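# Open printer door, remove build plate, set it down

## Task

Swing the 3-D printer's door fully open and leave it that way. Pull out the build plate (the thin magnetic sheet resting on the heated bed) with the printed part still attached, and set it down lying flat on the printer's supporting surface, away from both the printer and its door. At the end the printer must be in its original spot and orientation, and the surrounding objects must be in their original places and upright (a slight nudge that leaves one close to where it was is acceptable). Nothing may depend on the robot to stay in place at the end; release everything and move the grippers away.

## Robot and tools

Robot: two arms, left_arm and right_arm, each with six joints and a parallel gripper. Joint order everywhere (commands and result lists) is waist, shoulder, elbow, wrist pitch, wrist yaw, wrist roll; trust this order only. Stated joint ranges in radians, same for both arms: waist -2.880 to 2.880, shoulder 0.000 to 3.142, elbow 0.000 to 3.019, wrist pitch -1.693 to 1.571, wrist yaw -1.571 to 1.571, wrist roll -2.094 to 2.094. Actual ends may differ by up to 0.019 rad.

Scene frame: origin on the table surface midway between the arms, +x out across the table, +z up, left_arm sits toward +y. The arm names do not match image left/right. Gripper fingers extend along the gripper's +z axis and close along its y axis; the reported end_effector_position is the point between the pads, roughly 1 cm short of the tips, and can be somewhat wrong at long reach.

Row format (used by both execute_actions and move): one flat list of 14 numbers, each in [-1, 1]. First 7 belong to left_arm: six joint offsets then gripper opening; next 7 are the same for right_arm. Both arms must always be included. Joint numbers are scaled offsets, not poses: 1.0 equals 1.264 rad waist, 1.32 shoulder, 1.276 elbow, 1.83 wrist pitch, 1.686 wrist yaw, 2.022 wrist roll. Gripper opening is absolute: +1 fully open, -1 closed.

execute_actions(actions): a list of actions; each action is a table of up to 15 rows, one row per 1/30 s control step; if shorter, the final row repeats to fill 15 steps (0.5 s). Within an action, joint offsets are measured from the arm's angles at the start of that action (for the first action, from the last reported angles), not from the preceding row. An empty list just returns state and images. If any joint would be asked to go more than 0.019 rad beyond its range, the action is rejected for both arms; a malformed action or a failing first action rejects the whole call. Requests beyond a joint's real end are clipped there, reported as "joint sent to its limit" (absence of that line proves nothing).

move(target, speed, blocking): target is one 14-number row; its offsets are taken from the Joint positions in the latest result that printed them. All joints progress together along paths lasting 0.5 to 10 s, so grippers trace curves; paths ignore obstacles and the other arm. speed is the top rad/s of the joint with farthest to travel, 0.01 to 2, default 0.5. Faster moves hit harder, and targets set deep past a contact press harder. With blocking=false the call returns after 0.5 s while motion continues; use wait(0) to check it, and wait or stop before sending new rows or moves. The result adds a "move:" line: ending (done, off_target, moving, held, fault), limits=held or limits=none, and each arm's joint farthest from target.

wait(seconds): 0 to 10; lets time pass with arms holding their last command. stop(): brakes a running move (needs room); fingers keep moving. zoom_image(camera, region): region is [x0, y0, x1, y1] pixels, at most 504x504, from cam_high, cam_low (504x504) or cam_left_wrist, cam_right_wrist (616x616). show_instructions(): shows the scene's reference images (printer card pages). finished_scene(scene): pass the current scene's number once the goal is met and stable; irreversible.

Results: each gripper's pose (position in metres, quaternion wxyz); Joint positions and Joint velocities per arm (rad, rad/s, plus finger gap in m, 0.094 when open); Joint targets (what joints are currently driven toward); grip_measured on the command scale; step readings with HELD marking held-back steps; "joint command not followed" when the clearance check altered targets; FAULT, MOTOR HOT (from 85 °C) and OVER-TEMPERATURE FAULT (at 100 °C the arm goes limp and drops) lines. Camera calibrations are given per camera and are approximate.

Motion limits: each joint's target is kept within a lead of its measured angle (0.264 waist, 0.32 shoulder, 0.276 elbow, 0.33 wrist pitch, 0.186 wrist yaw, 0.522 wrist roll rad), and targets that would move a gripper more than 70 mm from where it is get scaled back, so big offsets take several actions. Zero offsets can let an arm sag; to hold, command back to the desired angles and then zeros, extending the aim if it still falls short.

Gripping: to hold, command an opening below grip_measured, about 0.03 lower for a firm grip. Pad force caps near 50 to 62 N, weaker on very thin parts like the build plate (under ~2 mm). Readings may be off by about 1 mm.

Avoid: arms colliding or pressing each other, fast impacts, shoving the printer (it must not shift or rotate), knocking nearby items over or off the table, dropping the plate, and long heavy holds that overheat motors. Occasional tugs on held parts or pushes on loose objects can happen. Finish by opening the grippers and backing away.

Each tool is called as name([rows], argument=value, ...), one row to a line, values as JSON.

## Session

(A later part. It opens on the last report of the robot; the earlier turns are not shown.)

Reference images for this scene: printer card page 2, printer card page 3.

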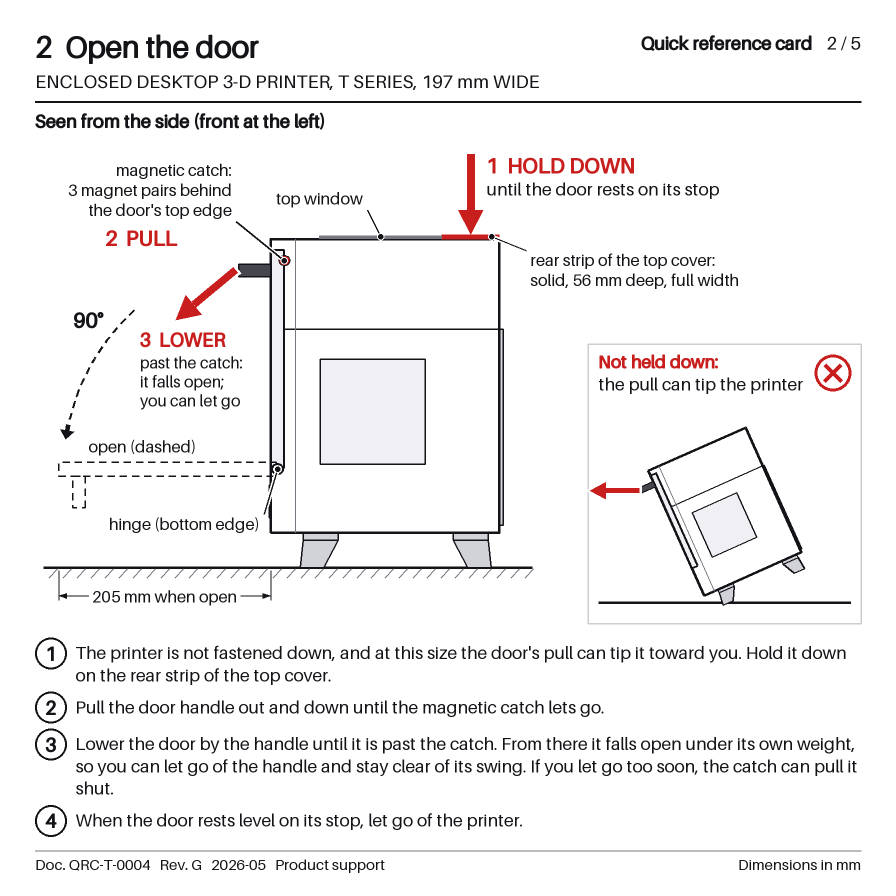

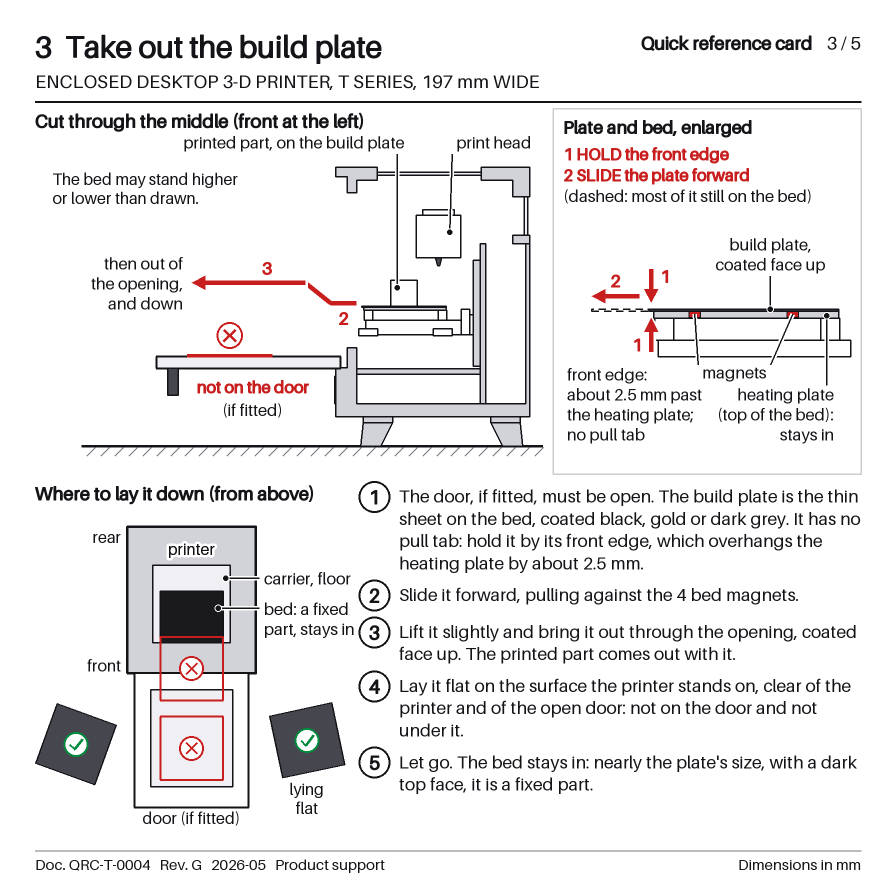

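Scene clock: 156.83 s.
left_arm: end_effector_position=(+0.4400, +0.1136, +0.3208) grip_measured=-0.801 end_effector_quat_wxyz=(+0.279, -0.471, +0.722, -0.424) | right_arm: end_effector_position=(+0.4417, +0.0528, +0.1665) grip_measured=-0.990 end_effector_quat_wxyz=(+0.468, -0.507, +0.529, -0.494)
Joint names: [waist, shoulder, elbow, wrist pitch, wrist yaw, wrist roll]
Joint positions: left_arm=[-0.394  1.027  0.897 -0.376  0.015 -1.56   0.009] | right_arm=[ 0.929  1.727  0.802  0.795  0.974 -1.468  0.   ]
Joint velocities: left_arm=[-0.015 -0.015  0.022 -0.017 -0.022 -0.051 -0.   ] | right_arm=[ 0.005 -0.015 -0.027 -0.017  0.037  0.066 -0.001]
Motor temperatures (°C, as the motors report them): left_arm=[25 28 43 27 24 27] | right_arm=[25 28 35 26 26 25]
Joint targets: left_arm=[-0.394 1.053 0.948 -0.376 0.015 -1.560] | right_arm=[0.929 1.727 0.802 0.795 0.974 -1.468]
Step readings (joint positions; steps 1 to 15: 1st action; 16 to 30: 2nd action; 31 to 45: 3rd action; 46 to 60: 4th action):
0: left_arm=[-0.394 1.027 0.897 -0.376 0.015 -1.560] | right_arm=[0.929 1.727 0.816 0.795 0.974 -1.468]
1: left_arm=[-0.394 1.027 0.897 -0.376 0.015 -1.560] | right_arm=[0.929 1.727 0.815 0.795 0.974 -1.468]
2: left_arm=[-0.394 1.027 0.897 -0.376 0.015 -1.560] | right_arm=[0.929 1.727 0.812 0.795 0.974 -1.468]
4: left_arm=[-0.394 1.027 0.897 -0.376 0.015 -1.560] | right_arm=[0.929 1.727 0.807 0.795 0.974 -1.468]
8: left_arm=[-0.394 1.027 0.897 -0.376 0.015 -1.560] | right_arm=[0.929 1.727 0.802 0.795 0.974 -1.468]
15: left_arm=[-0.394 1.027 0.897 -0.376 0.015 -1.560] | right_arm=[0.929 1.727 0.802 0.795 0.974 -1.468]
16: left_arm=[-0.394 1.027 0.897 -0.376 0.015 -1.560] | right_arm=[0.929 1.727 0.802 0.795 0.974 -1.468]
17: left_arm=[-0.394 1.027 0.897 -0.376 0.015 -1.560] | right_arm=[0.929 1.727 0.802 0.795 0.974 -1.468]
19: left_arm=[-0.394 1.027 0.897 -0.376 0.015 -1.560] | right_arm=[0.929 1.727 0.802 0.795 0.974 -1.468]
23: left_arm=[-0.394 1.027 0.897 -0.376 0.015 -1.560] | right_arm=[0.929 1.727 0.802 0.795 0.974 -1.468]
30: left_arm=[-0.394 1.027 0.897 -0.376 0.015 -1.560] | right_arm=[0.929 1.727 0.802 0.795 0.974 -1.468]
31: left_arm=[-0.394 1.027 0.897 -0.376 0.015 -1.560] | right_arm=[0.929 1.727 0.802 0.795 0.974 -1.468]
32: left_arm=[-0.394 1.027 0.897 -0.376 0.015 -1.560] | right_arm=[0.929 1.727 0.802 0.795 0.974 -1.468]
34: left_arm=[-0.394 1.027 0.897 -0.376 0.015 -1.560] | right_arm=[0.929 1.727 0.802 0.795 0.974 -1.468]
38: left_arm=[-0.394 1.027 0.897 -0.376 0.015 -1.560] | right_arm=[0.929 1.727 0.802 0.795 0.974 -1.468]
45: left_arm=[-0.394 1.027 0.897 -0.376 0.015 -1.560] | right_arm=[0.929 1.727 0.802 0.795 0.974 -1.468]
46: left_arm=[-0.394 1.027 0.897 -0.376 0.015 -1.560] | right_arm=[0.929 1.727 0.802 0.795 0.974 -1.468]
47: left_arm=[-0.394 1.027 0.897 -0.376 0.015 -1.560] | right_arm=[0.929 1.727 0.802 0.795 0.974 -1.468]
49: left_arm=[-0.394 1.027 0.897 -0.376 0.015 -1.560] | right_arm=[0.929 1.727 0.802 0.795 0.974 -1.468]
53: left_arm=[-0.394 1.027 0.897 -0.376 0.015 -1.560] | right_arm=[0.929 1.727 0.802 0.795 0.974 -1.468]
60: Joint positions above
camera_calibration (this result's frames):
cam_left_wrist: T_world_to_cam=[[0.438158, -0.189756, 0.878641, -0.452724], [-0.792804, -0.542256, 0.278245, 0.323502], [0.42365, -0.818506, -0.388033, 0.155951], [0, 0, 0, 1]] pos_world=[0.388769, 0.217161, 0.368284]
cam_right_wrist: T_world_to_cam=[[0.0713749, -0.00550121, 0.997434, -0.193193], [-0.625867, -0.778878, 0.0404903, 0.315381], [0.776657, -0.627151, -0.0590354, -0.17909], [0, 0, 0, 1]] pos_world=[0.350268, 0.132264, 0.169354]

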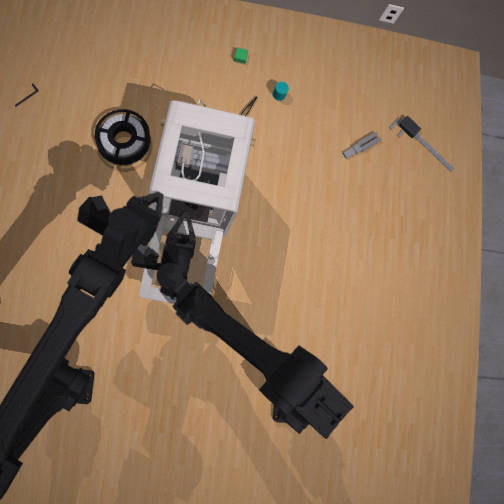

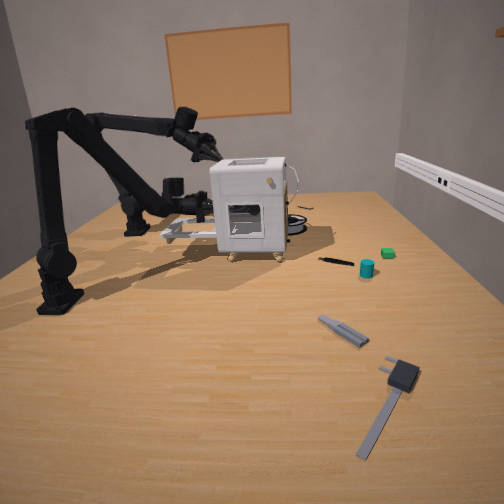

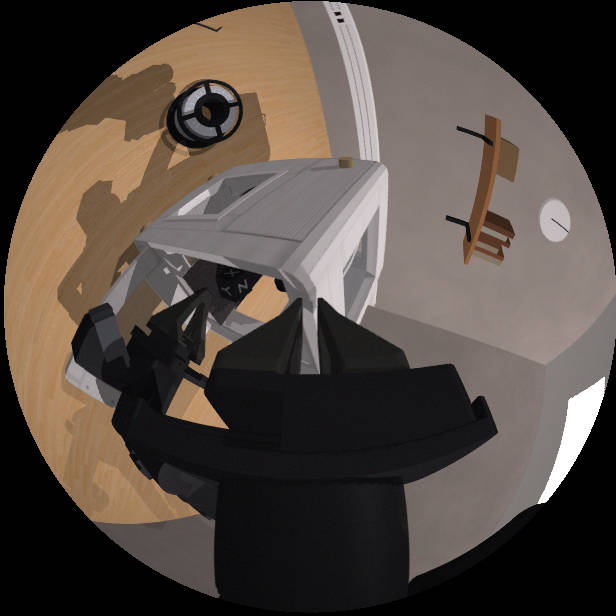

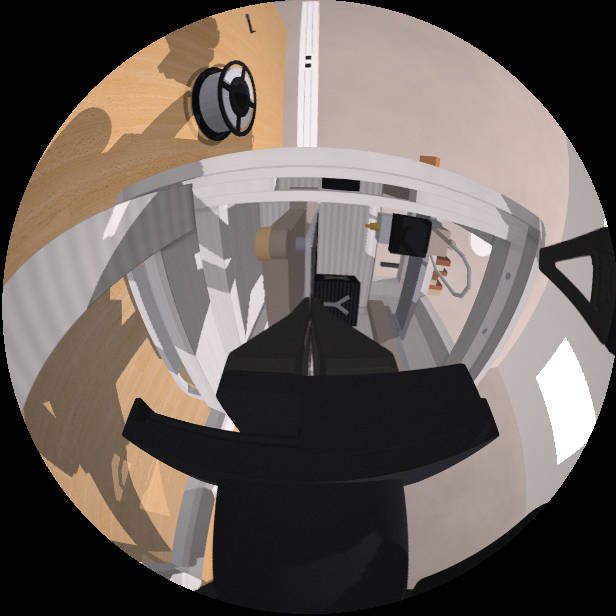

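move(target=[0,0.02,0.04,0,0,0,-0.8, 0.225,-0.098,-0.13,0.115,0.165,-0.057,-1], speed=0.07)

Scene clock: 162.07 s.
left_arm: end_effector_position=(+0.4400, +0.1136, +0.3208) grip_measured=-0.801 end_effector_quat_wxyz=(+0.279, -0.471, +0.722, -0.424) | right_arm: end_effector_position=(+0.3153, +0.0612, +0.1838) grip_measured=-0.991 end_effector_quat_wxyz=(+0.483, -0.492, +0.509, -0.514)
Joint names: [waist, shoulder, elbow, wrist pitch, wrist yaw, wrist roll]
Joint positions: left_arm=[-0.394  1.027  0.897 -0.376  0.015 -1.56   0.009] | right_arm=[ 1.201  1.63   0.642  0.977  1.249 -1.574  0.   ]
Joint velocities: left_arm=[-0.005  0.005 -0.012  0.017  0.007 -0.066  0.   ] | right_arm=[ 0.005 -0.005 -0.012 -0.012  0.007  0.066 -0.001]
Motor temperatures (°C, as the motors report them): left_arm=[25 28 42 27 24 27] | right_arm=[25 28 35 26 26 25]
Joint targets: left_arm=[-0.394 1.053 0.948 -0.376 0.015 -1.560] | right_arm=[1.213 1.598 0.636 1.006 1.252 -1.584]
move: off_target (left_arm, right_arm); limits=none; left_arm: farthest joint: the elbow, 0.051 radians from its target (0.051 radians at the start); right_arm: farthest joint: the shoulder, 0.033 radians from its target (0.130 radians at the start)
camera_calibration (this result's frames):
cam_left_wrist: T_world_to_cam=[[0.438158, -0.189756, 0.878641, -0.452724], [-0.792804, -0.542256, 0.278245, 0.323502], [0.42365, -0.818506, -0.388033, 0.155951], [0, 0, 0, 1]] pos_world=[0.388769, 0.217161, 0.368284]
cam_right_wrist: T_world_to_cam=[[0.00252202, 0.00663598, 0.999975, -0.18091], [-0.626851, -0.77911, 0.00675126, 0.248656], [0.779135, -0.626852, 0.00219484, -0.0866296], [0, 0, 0, 1]] pos_world=[0.223823, 0.140627, 0.179417]

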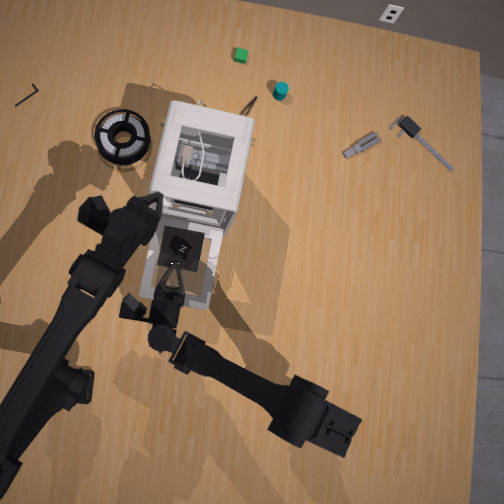

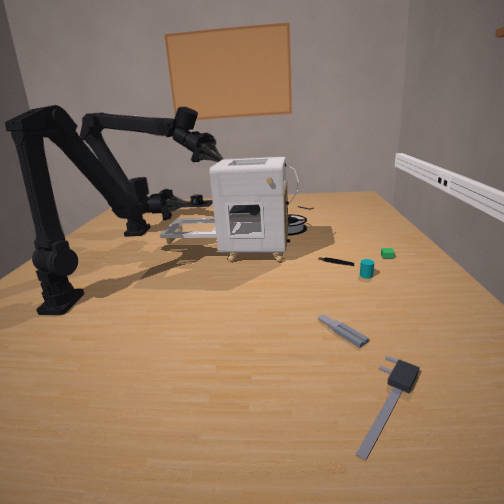

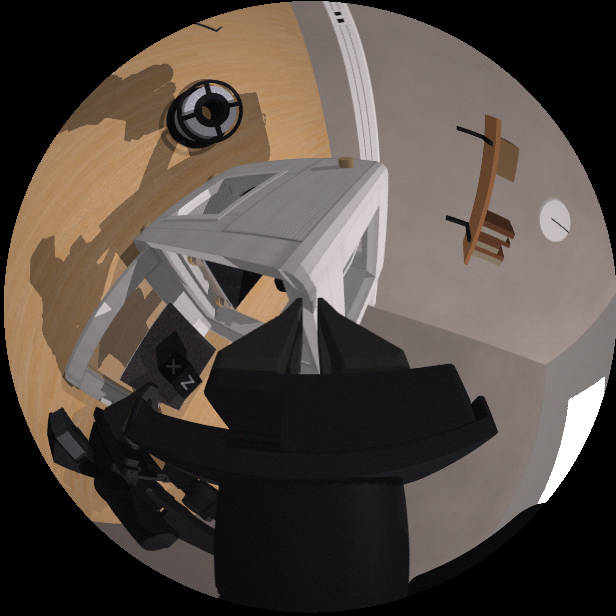

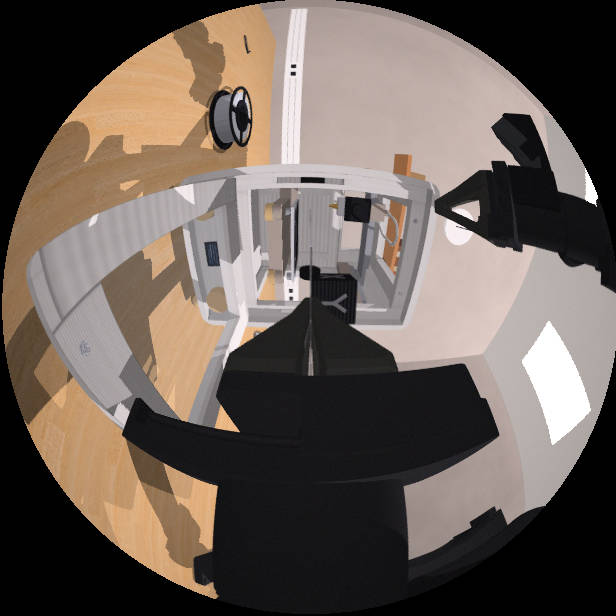

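move(target=[0.3,-0.15,0.04,0.05,0,0,-1, -0.3,-0.28,-0.29,0.025,0.12,0,-1], speed=0.15)

move(target=[0,0,0.04,0,0,0,-1, -0.66,0,0.04,0.012,-0.86,0,-1], speed=0.35)

Scene clock: 173.97 s.
left_arm: end_effector_position=(+0.4373, +0.2852, +0.4261) grip_measured=-0.982 end_effector_quat_wxyz=(-0.431, +0.540, -0.568, +0.447) | right_arm: end_effector_position=(+0.3138, -0.2091, +0.1898) grip_measured=-0.991 end_effector_quat_wxyz=(+0.321, -0.328, +0.627, -0.630)
Joint names: [waist, shoulder, elbow, wrist pitch, wrist yaw, wrist roll]
Joint positions: left_arm=[-0.026  0.832  0.901 -0.301  0.017 -1.56   0.001] | right_arm=[ 0.833  1.28   0.276  0.996  1.451 -1.575  0.   ]
Joint velocities: left_arm=[-0.015  0.015  0.002  0.012  0.095  0.007  0.001] | right_arm=[-0.005 -0.005 -0.002  0.012  0.081 -0.007  0.001]
Motor temperatures (°C, as the motors report them): left_arm=[25 28 43 27 24 27] | right_arm=[25 28 33 26 26 25]
Joint targets: left_arm=[-0.015 0.829 0.948 -0.285 0.015 -1.560] | right_arm=[0.822 1.261 0.272 1.023 1.452 -1.574]
move: off_target (left_arm, right_arm); limits=none; left_arm: farthest joint: the elbow, 0.047 radians from its target (0.051 radians at the start); right_arm: farthest joint: the wrist pitch, 0.027 radians from its target (0.046 radians at the start)
camera_calibration (this result's frames):
cam_left_wrist: T_world_to_cam=[[0.220963, -0.0126412, 0.9752, -0.508172], [-0.601833, -0.788597, 0.126142, 0.4367], [0.767446, -0.61478, -0.181858, 0.0419996], [0, 0, 0, 1]] pos_world=[0.342875, 0.363777, 0.448122]
cam_right_wrist: T_world_to_cam=[[0.00177364, 0.00346673, 0.999992, -0.185554], [-0.948049, -0.318111, 0.00278432, 0.234994], [0.318119, -0.948047, 0.00272242, -0.177563], [0, 0, 0, 1]] pos_world=[0.279601, -0.0929409, 0.185381]

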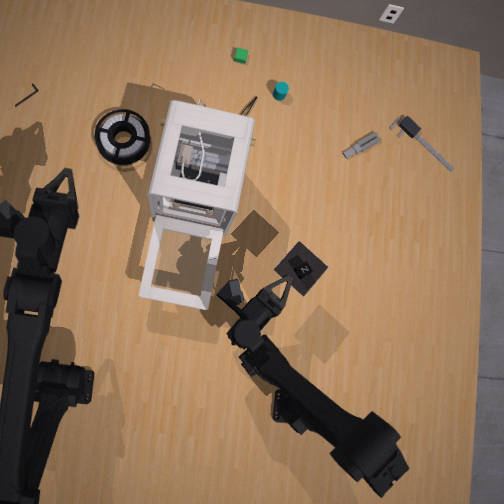

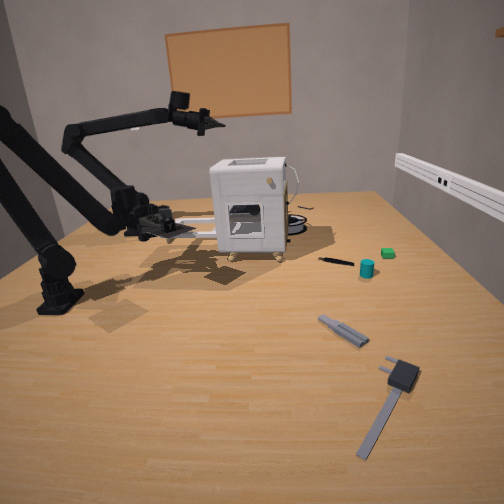

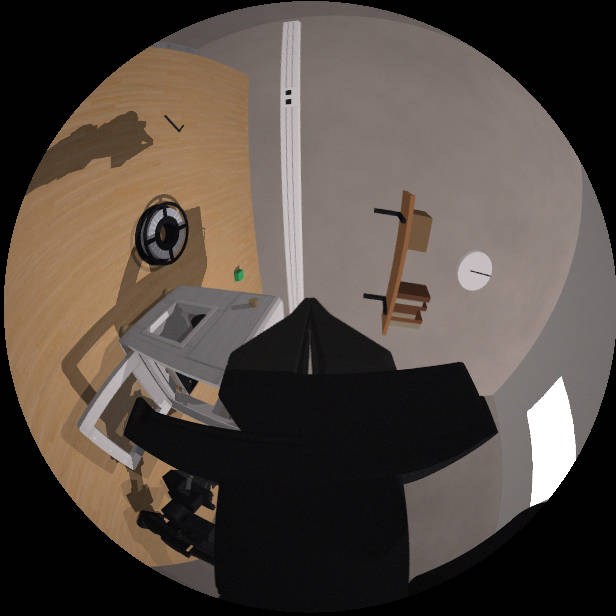

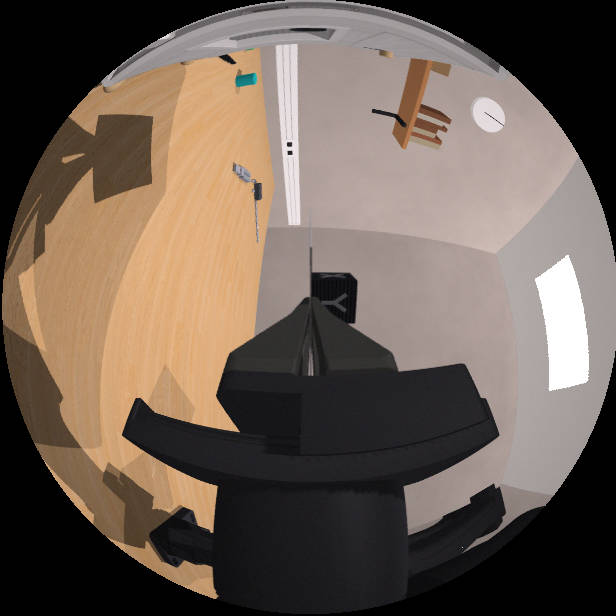

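Scene clock: 178.47 s.
left_arm: end_effector_position=(+0.4373, +0.2852, +0.4261) grip_measured=-0.982 end_effector_quat_wxyz=(-0.431, +0.540, -0.568, +0.447) | right_arm: end_effector_position=(+0.4296, -0.2967, +0.1887) grip_measured=-0.991 end_effector_quat_wxyz=(+0.499, -0.505, +0.499, -0.497)
Joint names: [waist, shoulder, elbow, wrist pitch, wrist yaw, wrist roll]
Joint positions: left_arm=[-0.026  0.832  0.901 -0.301  0.017 -1.56   0.001] | right_arm=[ 0.01   1.28   0.276  0.996  0.003 -1.575  0.   ]
Joint velocities: left_arm=[-0.005 -0.005  0.002  0.012  0.007  0.037  0.   ] | right_arm=[-0.005  0.005 -0.017 -0.007  0.007  0.051 -0.   ]
Motor temperatures (°C, as the motors report them): left_arm=[25 28 43 27 24 27] | right_arm=[25 28 34 26 26 25]
Joint targets: left_arm=[-0.026 0.832 0.952 -0.301 0.017 -1.560] | right_arm=[-0.001 1.280 0.327 1.018 0.001 -1.575]
move: off_target (left_arm, right_arm); limits=none; left_arm: farthest joint: the elbow, 0.051 radians from its target (0.051 radians at the start); right_arm: farthest joint: the elbow, 0.051 radians from its target (0.051 radians at the start)
camera_calibration (this result's frames):
cam_left_wrist: T_world_to_cam=[[0.220963, -0.0126412, 0.9752, -0.508172], [-0.601833, -0.788597, 0.126142, 0.4367], [0.767446, -0.61478, -0.181858, 0.0419996], [0, 0, 0, 1]] pos_world=[0.342875, 0.363777, 0.448122]
cam_right_wrist: T_world_to_cam=[[0.00590483, -0.00335054, 0.999977, -0.188142], [-0.583143, -0.812369, 0.000721504, 0.0138916], [0.812348, -0.583134, -0.00675074, -0.399682], [0, 0, 0, 1]] pos_world=[0.333893, -0.222414, 0.18543]

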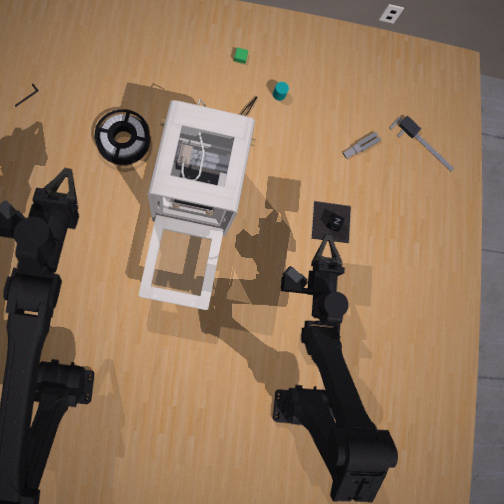

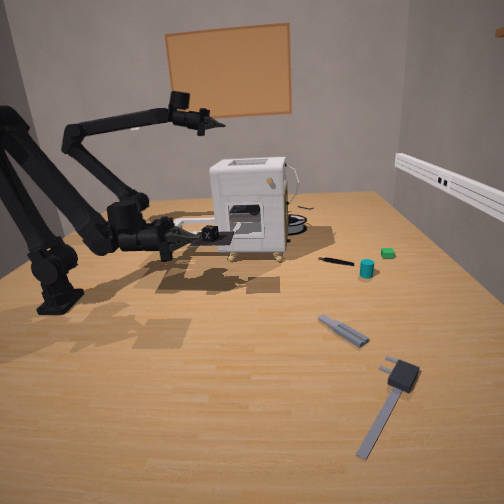

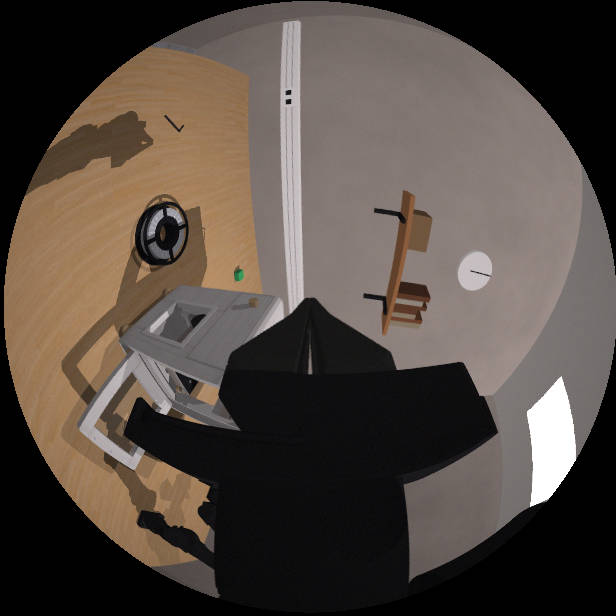

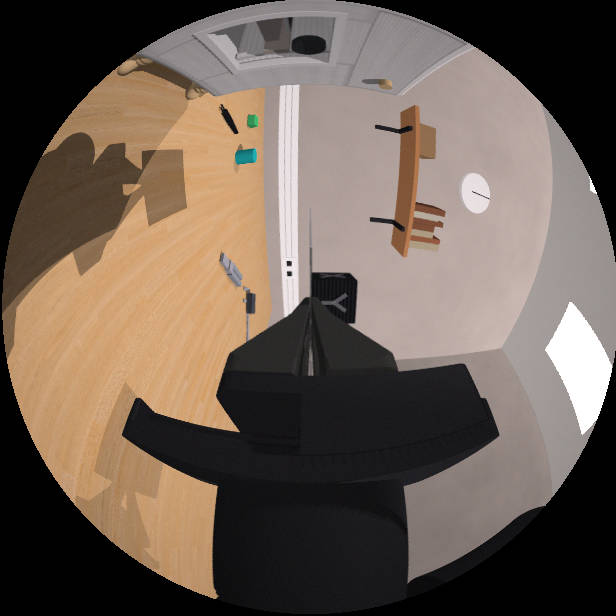

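execute_actions(actions=[])

Scene clock: 180.93 s.
left_arm: end_effector_position=(+0.4373, +0.2852, +0.4261) grip_measured=-0.982 end_effector_quat_wxyz=(-0.431, +0.540, -0.568, +0.447) | right_arm: end_effector_position=(+0.4296, -0.2967, +0.1887) grip_measured=-0.991 end_effector_quat_wxyz=(+0.499, -0.505, +0.499, -0.497)
Joint names: [waist, shoulder, elbow, wrist pitch, wrist yaw, wrist roll]
Joint positions: left_arm=[-0.026  0.832  0.901 -0.301  0.017 -1.56   0.001] | right_arm=[ 0.01   1.28   0.276  0.996  0.003 -1.575  0.   ]
Joint velocities: left_arm=[-0.005  0.005 -0.002 -0.017  0.022 -0.051 -0.001] | right_arm=[-0.005 -0.005  0.012  0.012  0.022  0.051 -0.   ]
Motor temperatures (°C, as the motors report them): left_arm=[25 28 43 27 24 27] | right_arm=[25 28 34 26 26 25]
Joint targets: left_arm=[-0.026 0.832 0.952 -0.301 0.017 -1.560] | right_arm=[-0.001 1.280 0.327 1.018 0.001 -1.575]
camera_calibration (this result's frames):
cam_left_wrist: T_world_to_cam=[[0.220963, -0.0126412, 0.9752, -0.508172], [-0.601833, -0.788597, 0.126142, 0.4367], [0.767446, -0.61478, -0.181858, 0.0419996], [0, 0, 0, 1]] pos_world=[0.342875, 0.363777, 0.448122]
cam_right_wrist: T_world_to_cam=[[0.00590483, -0.00335054, 0.999977, -0.188142], [-0.583143, -0.812369, 0.000721504, 0.0138916], [0.812348, -0.583134, -0.00675074, -0.399682], [0, 0, 0, 1]] pos_world=[0.333893, -0.222414, 0.18543]

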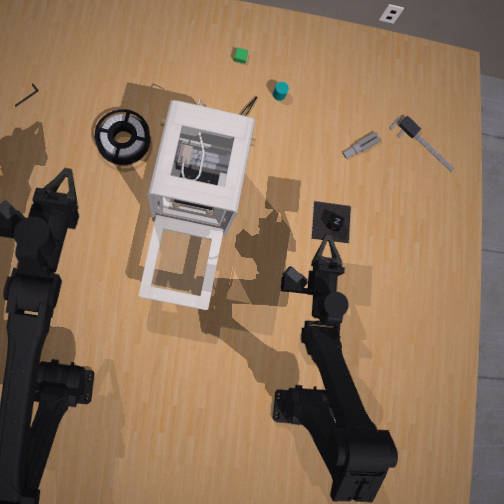

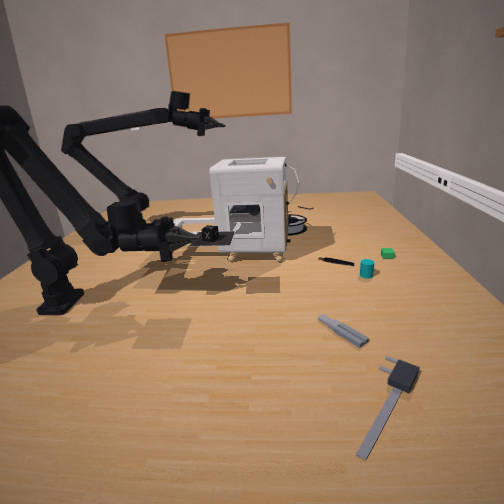

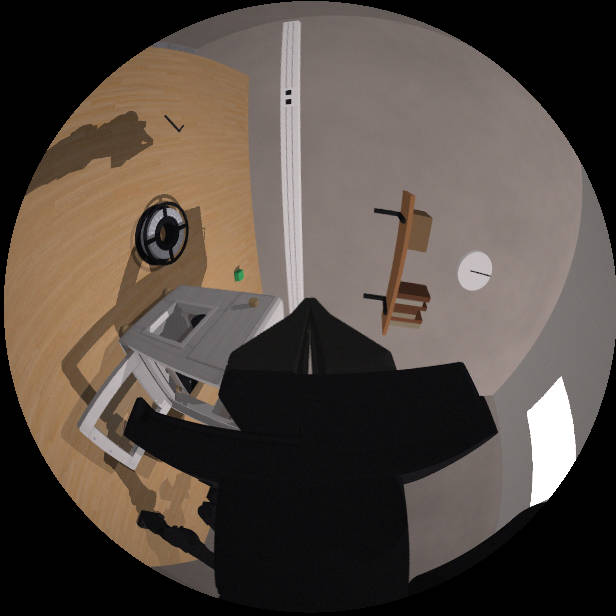

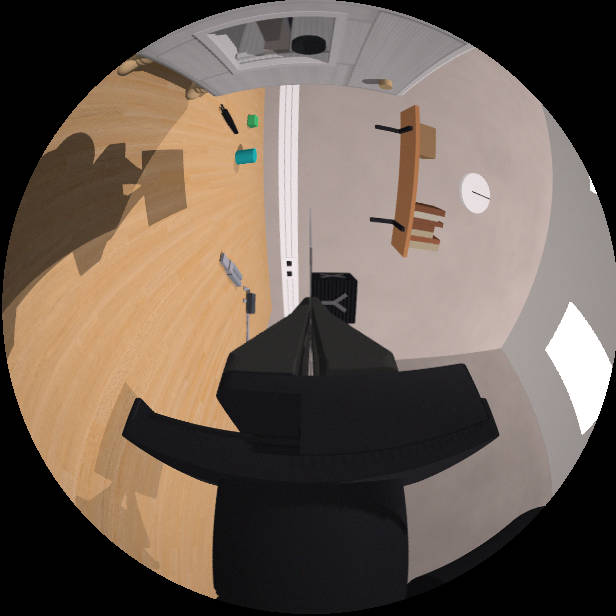

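move(target=[0,0,0.04,0,0,0,-1, 0,0.211,0.04,-0.064,0,0,-1], speed=0.25)

Scene clock: 183.53 s.
left_arm: end_effector_position=(+0.4373, +0.2852, +0.4261) grip_measured=-0.982 end_effector_quat_wxyz=(-0.431, +0.540, -0.568, +0.447) | right_arm: end_effector_position=(+0.4243, -0.2968, +0.0517) grip_measured=-0.991 end_effector_quat_wxyz=(-0.394, +0.591, -0.584, +0.394)
Joint names: [waist, shoulder, elbow, wrist pitch, wrist yaw, wrist roll]
Joint positions: left_arm=[-0.026  0.832  0.901 -0.301  0.017 -1.56   0.001] | right_arm=[ 0.01   1.557  0.284  0.884  0.003 -1.575  0.   ]
Joint velocities: left_arm=[-0.005  0.005  0.017 -0.012 -0.007 -0.022 -0.001] | right_arm=[-0.015  0.005  0.012  0.002  0.007 -0.007 -0.   ]
Motor temperatures (°C, as the motors report them): left_arm=[25 28 43 27 24 27] | right_arm=[25 28 34 26 26 25]
Joint targets: left_arm=[-0.026 0.832 0.952 -0.301 0.017 -1.560] | right_arm=[0.010 1.558 0.327 0.879 0.003 -1.575]
move: off_target (left_arm, right_arm); limits=none; left_arm: farthest joint: the elbow, 0.051 radians from its target (0.051 radians at the start); right_arm: farthest joint: the elbow, 0.043 radians from its target (0.051 radians at the start)
camera_calibration (this result's frames):
cam_left_wrist: T_world_to_cam=[[0.220963, -0.0126412, 0.9752, -0.508172], [-0.601833, -0.788597, 0.126142, 0.4367], [0.767446, -0.61478, -0.181858, 0.0419996], [0, 0, 0, 1]] pos_world=[0.342875, 0.363777, 0.448122]
cam_right_wrist: T_world_to_cam=[[0.377393, 0.000347373, 0.926053, -0.203809], [-0.540463, -0.811944, 0.220559, -0.0185007], [0.75198, -0.583735, -0.306234, -0.355401], [0, 0, 0, 1]] pos_world=[0.334172, -0.222411, 0.0839828]

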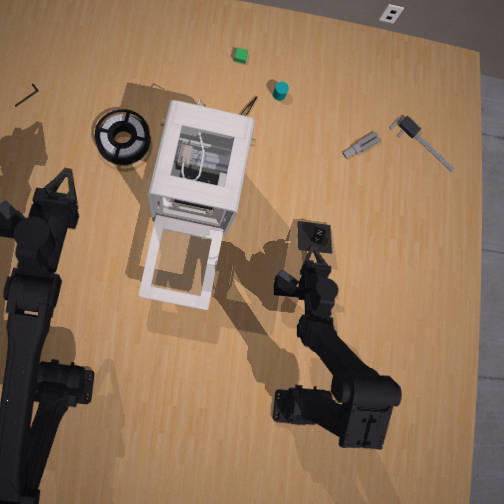

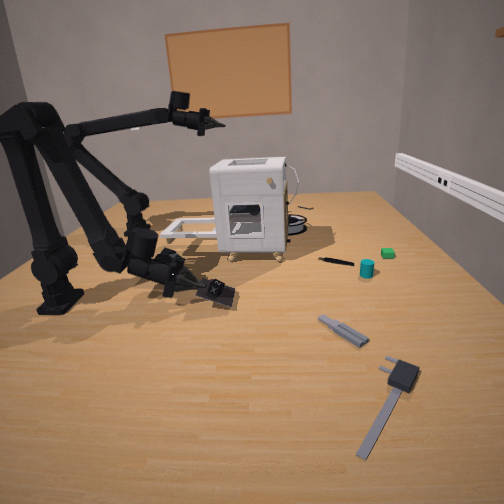

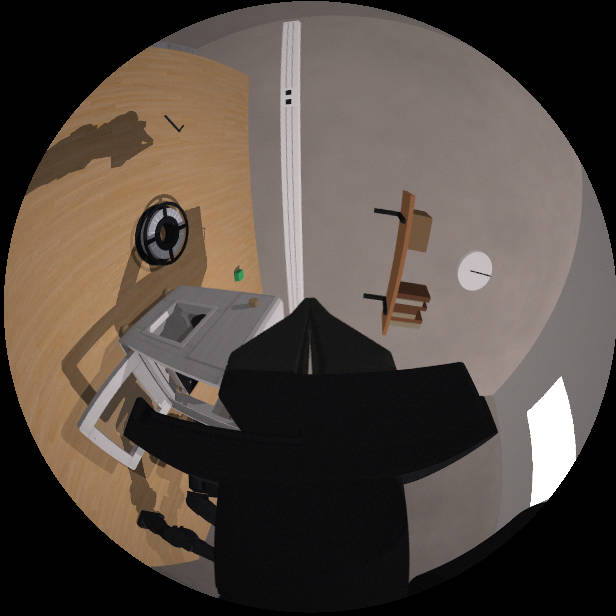

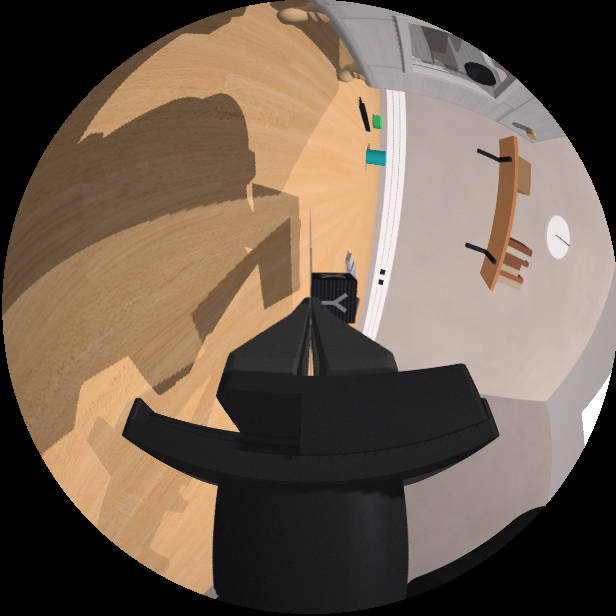

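execute_actions([
  [[0,0,0.04,0,0,0,-1, 0,0.012,0.03,0,0,0,-1],[0,0,0.04,0,0,0,-1, 0,0.012,0.03,0,0,0,-1],[0,0,0.04,0,0,0,-1, 0,0.012,0.03,0,0,0,-1],[0,0,0.04,0,0,0,-1, 0,0.02,0.03,0,0,0,-1],[0,0,0.04,0,0,0,-1, 0,0.02,0.03,0,0,0,-1],[0,0,0.04,0,0,0,-1, 0,0.027,0.03,0,0,0,-1]],
  [[0,0,0.04,0,0,0,-1, 0,0,0.03,0,0,0,-0.93],[0,0,0.04,0,0,0,-1, 0,0,0.03,0,0,0,-0.93],[0,0,0.04,0,0,0,-1, 0,0,0.03,0,0,0,-0.88],[0,0,0.04,0,0,0,-1, 0,0,0.03,0,0,0,-0.88],[0,0,0.04,0,0,0,-1, 0,0,0.03,0,0,0,-0.82],[0,0,0.04,0,0,0,-1, 0,0,0.03,0,0,0,-0.82],[0,0,0.04,0,0,0,-1, 0,0,0.03,0,0,0,-0.75]],
])

Scene clock: 186.13 s.
left_arm: end_effector_position=(+0.4373, +0.2852, +0.4261) grip_measured=-0.982 end_effector_quat_wxyz=(-0.431, +0.540, -0.568, +0.447) | right_arm: end_effector_position=(+0.4217, -0.2968, +0.0395) grip_measured=-0.752 end_effector_quat_wxyz=(-0.385, +0.597, -0.589, +0.385)
Joint names: [waist, shoulder, elbow, wrist pitch, wrist yaw, wrist roll]
Joint positions: left_arm=[-0.026  0.832  0.901 -0.301  0.017 -1.56   0.001] | right_arm=[ 0.01   1.587  0.284  0.884  0.003 -1.575  0.012]
Joint velocities: left_arm=[ 0.015 -0.005  0.017 -0.012  0.007 -0.037 -0.001] | right_arm=[-0.005 -0.005 -0.007 -0.017  0.007 -0.007  0.   ]
Motor temperatures (°C, as the motors report them): left_arm=[25 28 44 27 24 27] | right_arm=[25 28 34 26 26 25]
Joint targets: left_arm=[-0.026 0.832 0.952 -0.301 0.017 -1.560] | right_arm=[0.010 1.587 0.322 0.884 0.003 -1.575]
Step readings (joint positions; steps 1 to 15: 1st action; 16 to 30: 2nd action):
0: left_arm=[-0.026 0.832 0.901 -0.301 0.017 -1.560] | right_arm=[0.010 1.557 0.284 0.884 0.003 -1.575]
1: left_arm=[-0.026 0.832 0.901 -0.301 0.017 -1.560] | right_arm=[0.010 1.557 0.284 0.884 0.003 -1.575]
2: left_arm=[-0.026 0.832 0.901 -0.301 0.017 -1.560] | right_arm=[0.010 1.558 0.284 0.884 0.003 -1.575]
4: left_arm=[-0.026 0.832 0.901 -0.301 0.017 -1.560] | right_arm=[0.010 1.562 0.284 0.884 0.003 -1.575]
8: left_arm=[-0.026 0.832 0.901 -0.301 0.017 -1.560] | right_arm=[0.010 1.579 0.284 0.884 0.003 -1.575]
15: left_arm=[-0.026 0.832 0.901 -0.301 0.017 -1.560] | right_arm=[0.010 1.587 0.284 0.884 0.003 -1.575]
16: left_arm=[-0.026 0.832 0.901 -0.301 0.017 -1.560] | right_arm=[0.010 1.587 0.284 0.884 0.003 -1.575]
17: left_arm=[-0.026 0.832 0.901 -0.301 0.017 -1.560] | right_arm=[0.010 1.587 0.284 0.884 0.003 -1.575]
19: left_arm=[-0.026 0.832 0.901 -0.301 0.017 -1.560] | right_arm=[0.010 1.587 0.284 0.884 0.003 -1.575]
23: left_arm=[-0.026 0.832 0.901 -0.301 0.017 -1.560] | right_arm=[0.010 1.587 0.284 0.884 0.003 -1.575]
30: Joint positions above
camera_calibration (this result's frames):
cam_left_wrist: T_world_to_cam=[[0.220963, -0.0126412, 0.9752, -0.508172], [-0.601833, -0.788597, 0.126142, 0.4367], [0.767446, -0.61478, -0.181858, 0.0419996], [0, 0, 0, 1]] pos_world=[0.342875, 0.363777, 0.448122]
cam_right_wrist: T_world_to_cam=[[0.405473, 0.000626888, 0.914107, -0.202781], [-0.533478, -0.811875, 0.237193, -0.0208046], [0.742289, -0.583831, -0.328859, -0.352264], [0, 0, 0, 1]] pos_world=[0.332605, -0.222426, 0.0744533]

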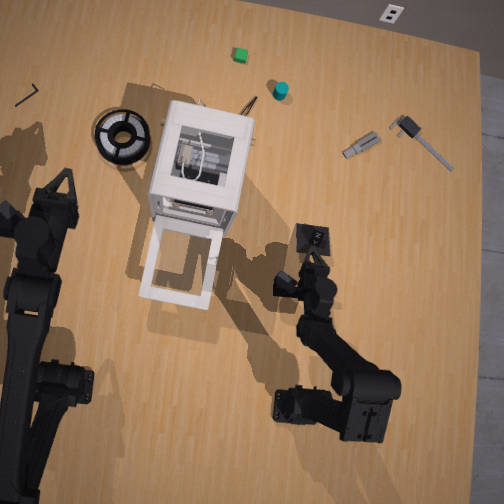

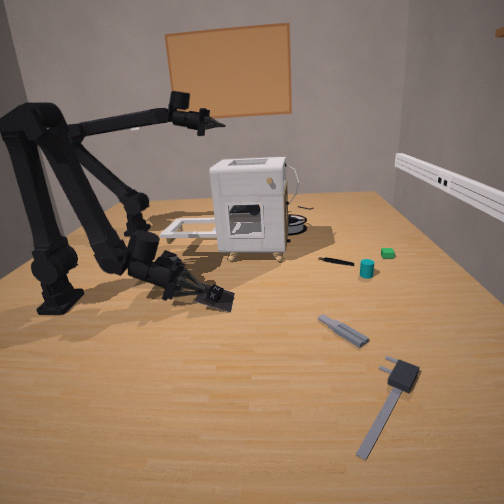

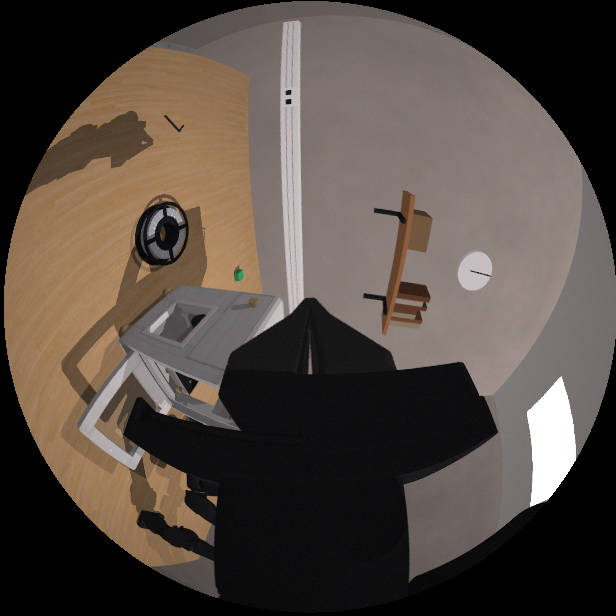

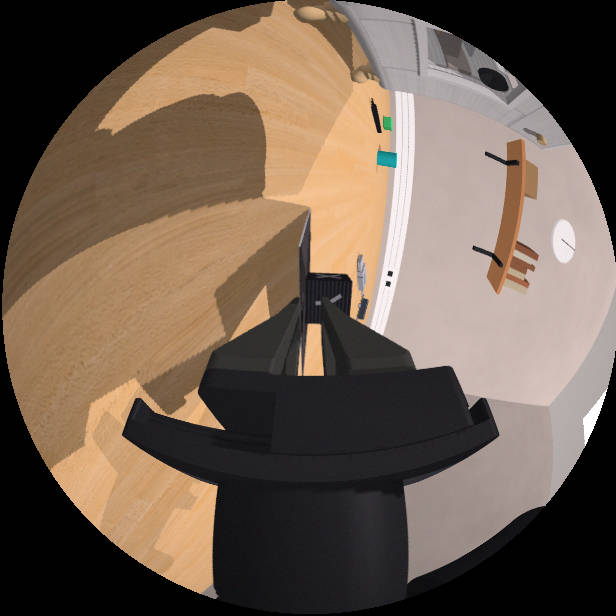

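move(target=[0,0,0.04,0,0,0,-1, 0,-0.132,0.158,-0.38,0,0,-0.6], speed=0.35)

Scene clock: 189.03 s.
left_arm: end_effector_position=(+0.4373, +0.2852, +0.4261) grip_measured=-0.982 end_effector_quat_wxyz=(-0.431, +0.540, -0.568, +0.447) | right_arm: end_effector_position=(+0.4156, -0.2968, +0.0171) grip_measured=-0.602 end_effector_quat_wxyz=(-0.266, +0.659, -0.651, +0.267)
Joint names: [waist, shoulder, elbow, wrist pitch, wrist yaw, wrist roll]
Joint positions: left_arm=[-0.026  0.832  0.901 -0.301  0.017 -1.56   0.001] | right_arm=[ 0.01   1.435  0.434  0.202  0.003 -1.575  0.019]
Joint velocities: left_arm=[ 0.005 -0.005 -0.012 -0.027 -0.022 -0.007 -0.   ] | right_arm=[-0.005 -0.015 -0.002  0.002  0.037 -0.066 -0.002]
Motor temperatures (°C, as the motors report them): left_arm=[25 28 44 27 24 27] | right_arm=[25 28 34 26 26 25]
Joint targets: left_arm=[-0.026 0.832 0.952 -0.301 0.017 -1.560] | right_arm=[0.010 1.413 0.486 0.189 0.003 -1.575]
move: off_target (left_arm, right_arm); limits=none; left_arm: farthest joint: the elbow, 0.051 radians from its target (0.051 radians at the start); right_arm: farthest joint: the elbow, 0.051 radians from its target (0.202 radians at the start)
camera_calibration (this result's frames):
cam_left_wrist: T_world_to_cam=[[0.220963, -0.0126412, 0.9752, -0.508172], [-0.601833, -0.788597, 0.126142, 0.4367], [0.767446, -0.61478, -0.181858, 0.0419996], [0, 0, 0, 1]] pos_world=[0.342875, 0.363777, 0.448122]
cam_right_wrist: T_world_to_cam=[[0.715293, 0.00371094, 0.698815, -0.304062], [-0.407056, -0.810616, 0.420959, -0.0740934], [0.568033, -0.585566, -0.578318, -0.278982], [0, 0, 0, 1]] pos_world=[0.345804, -0.222295, 0.0823334]

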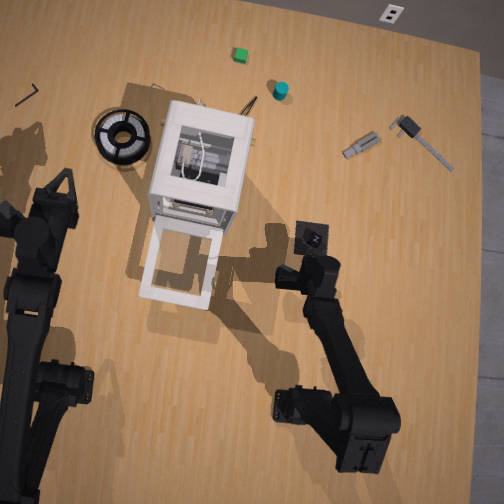

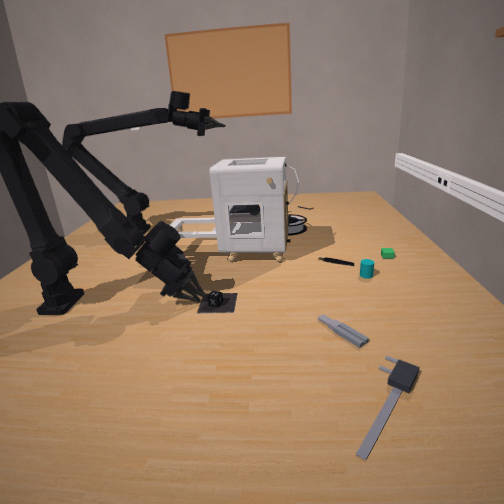

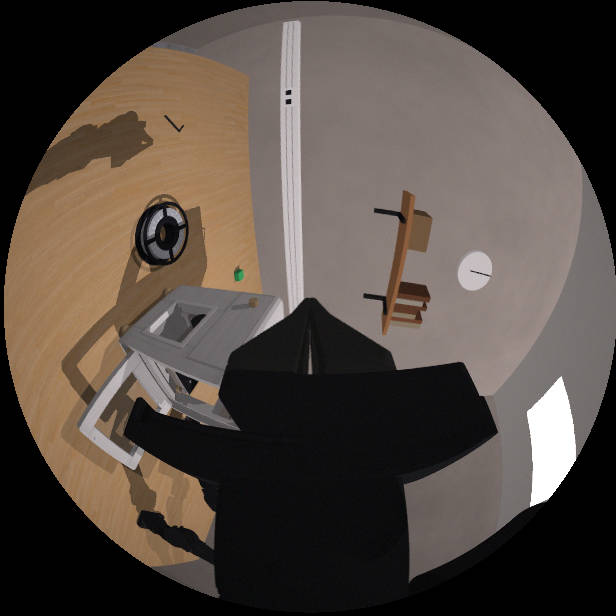

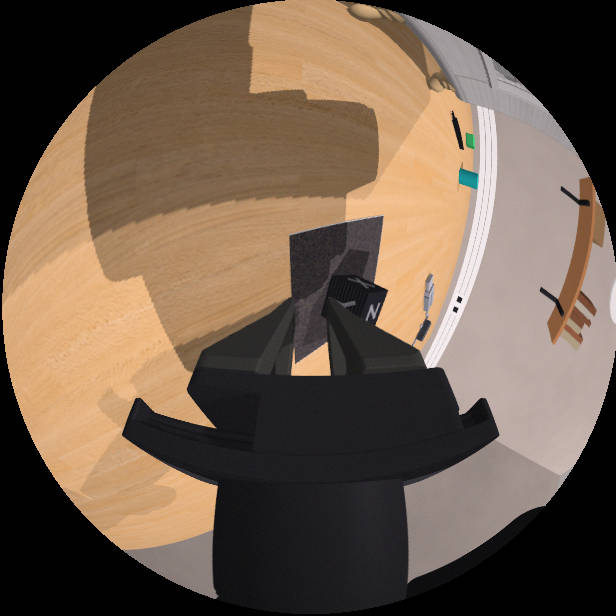

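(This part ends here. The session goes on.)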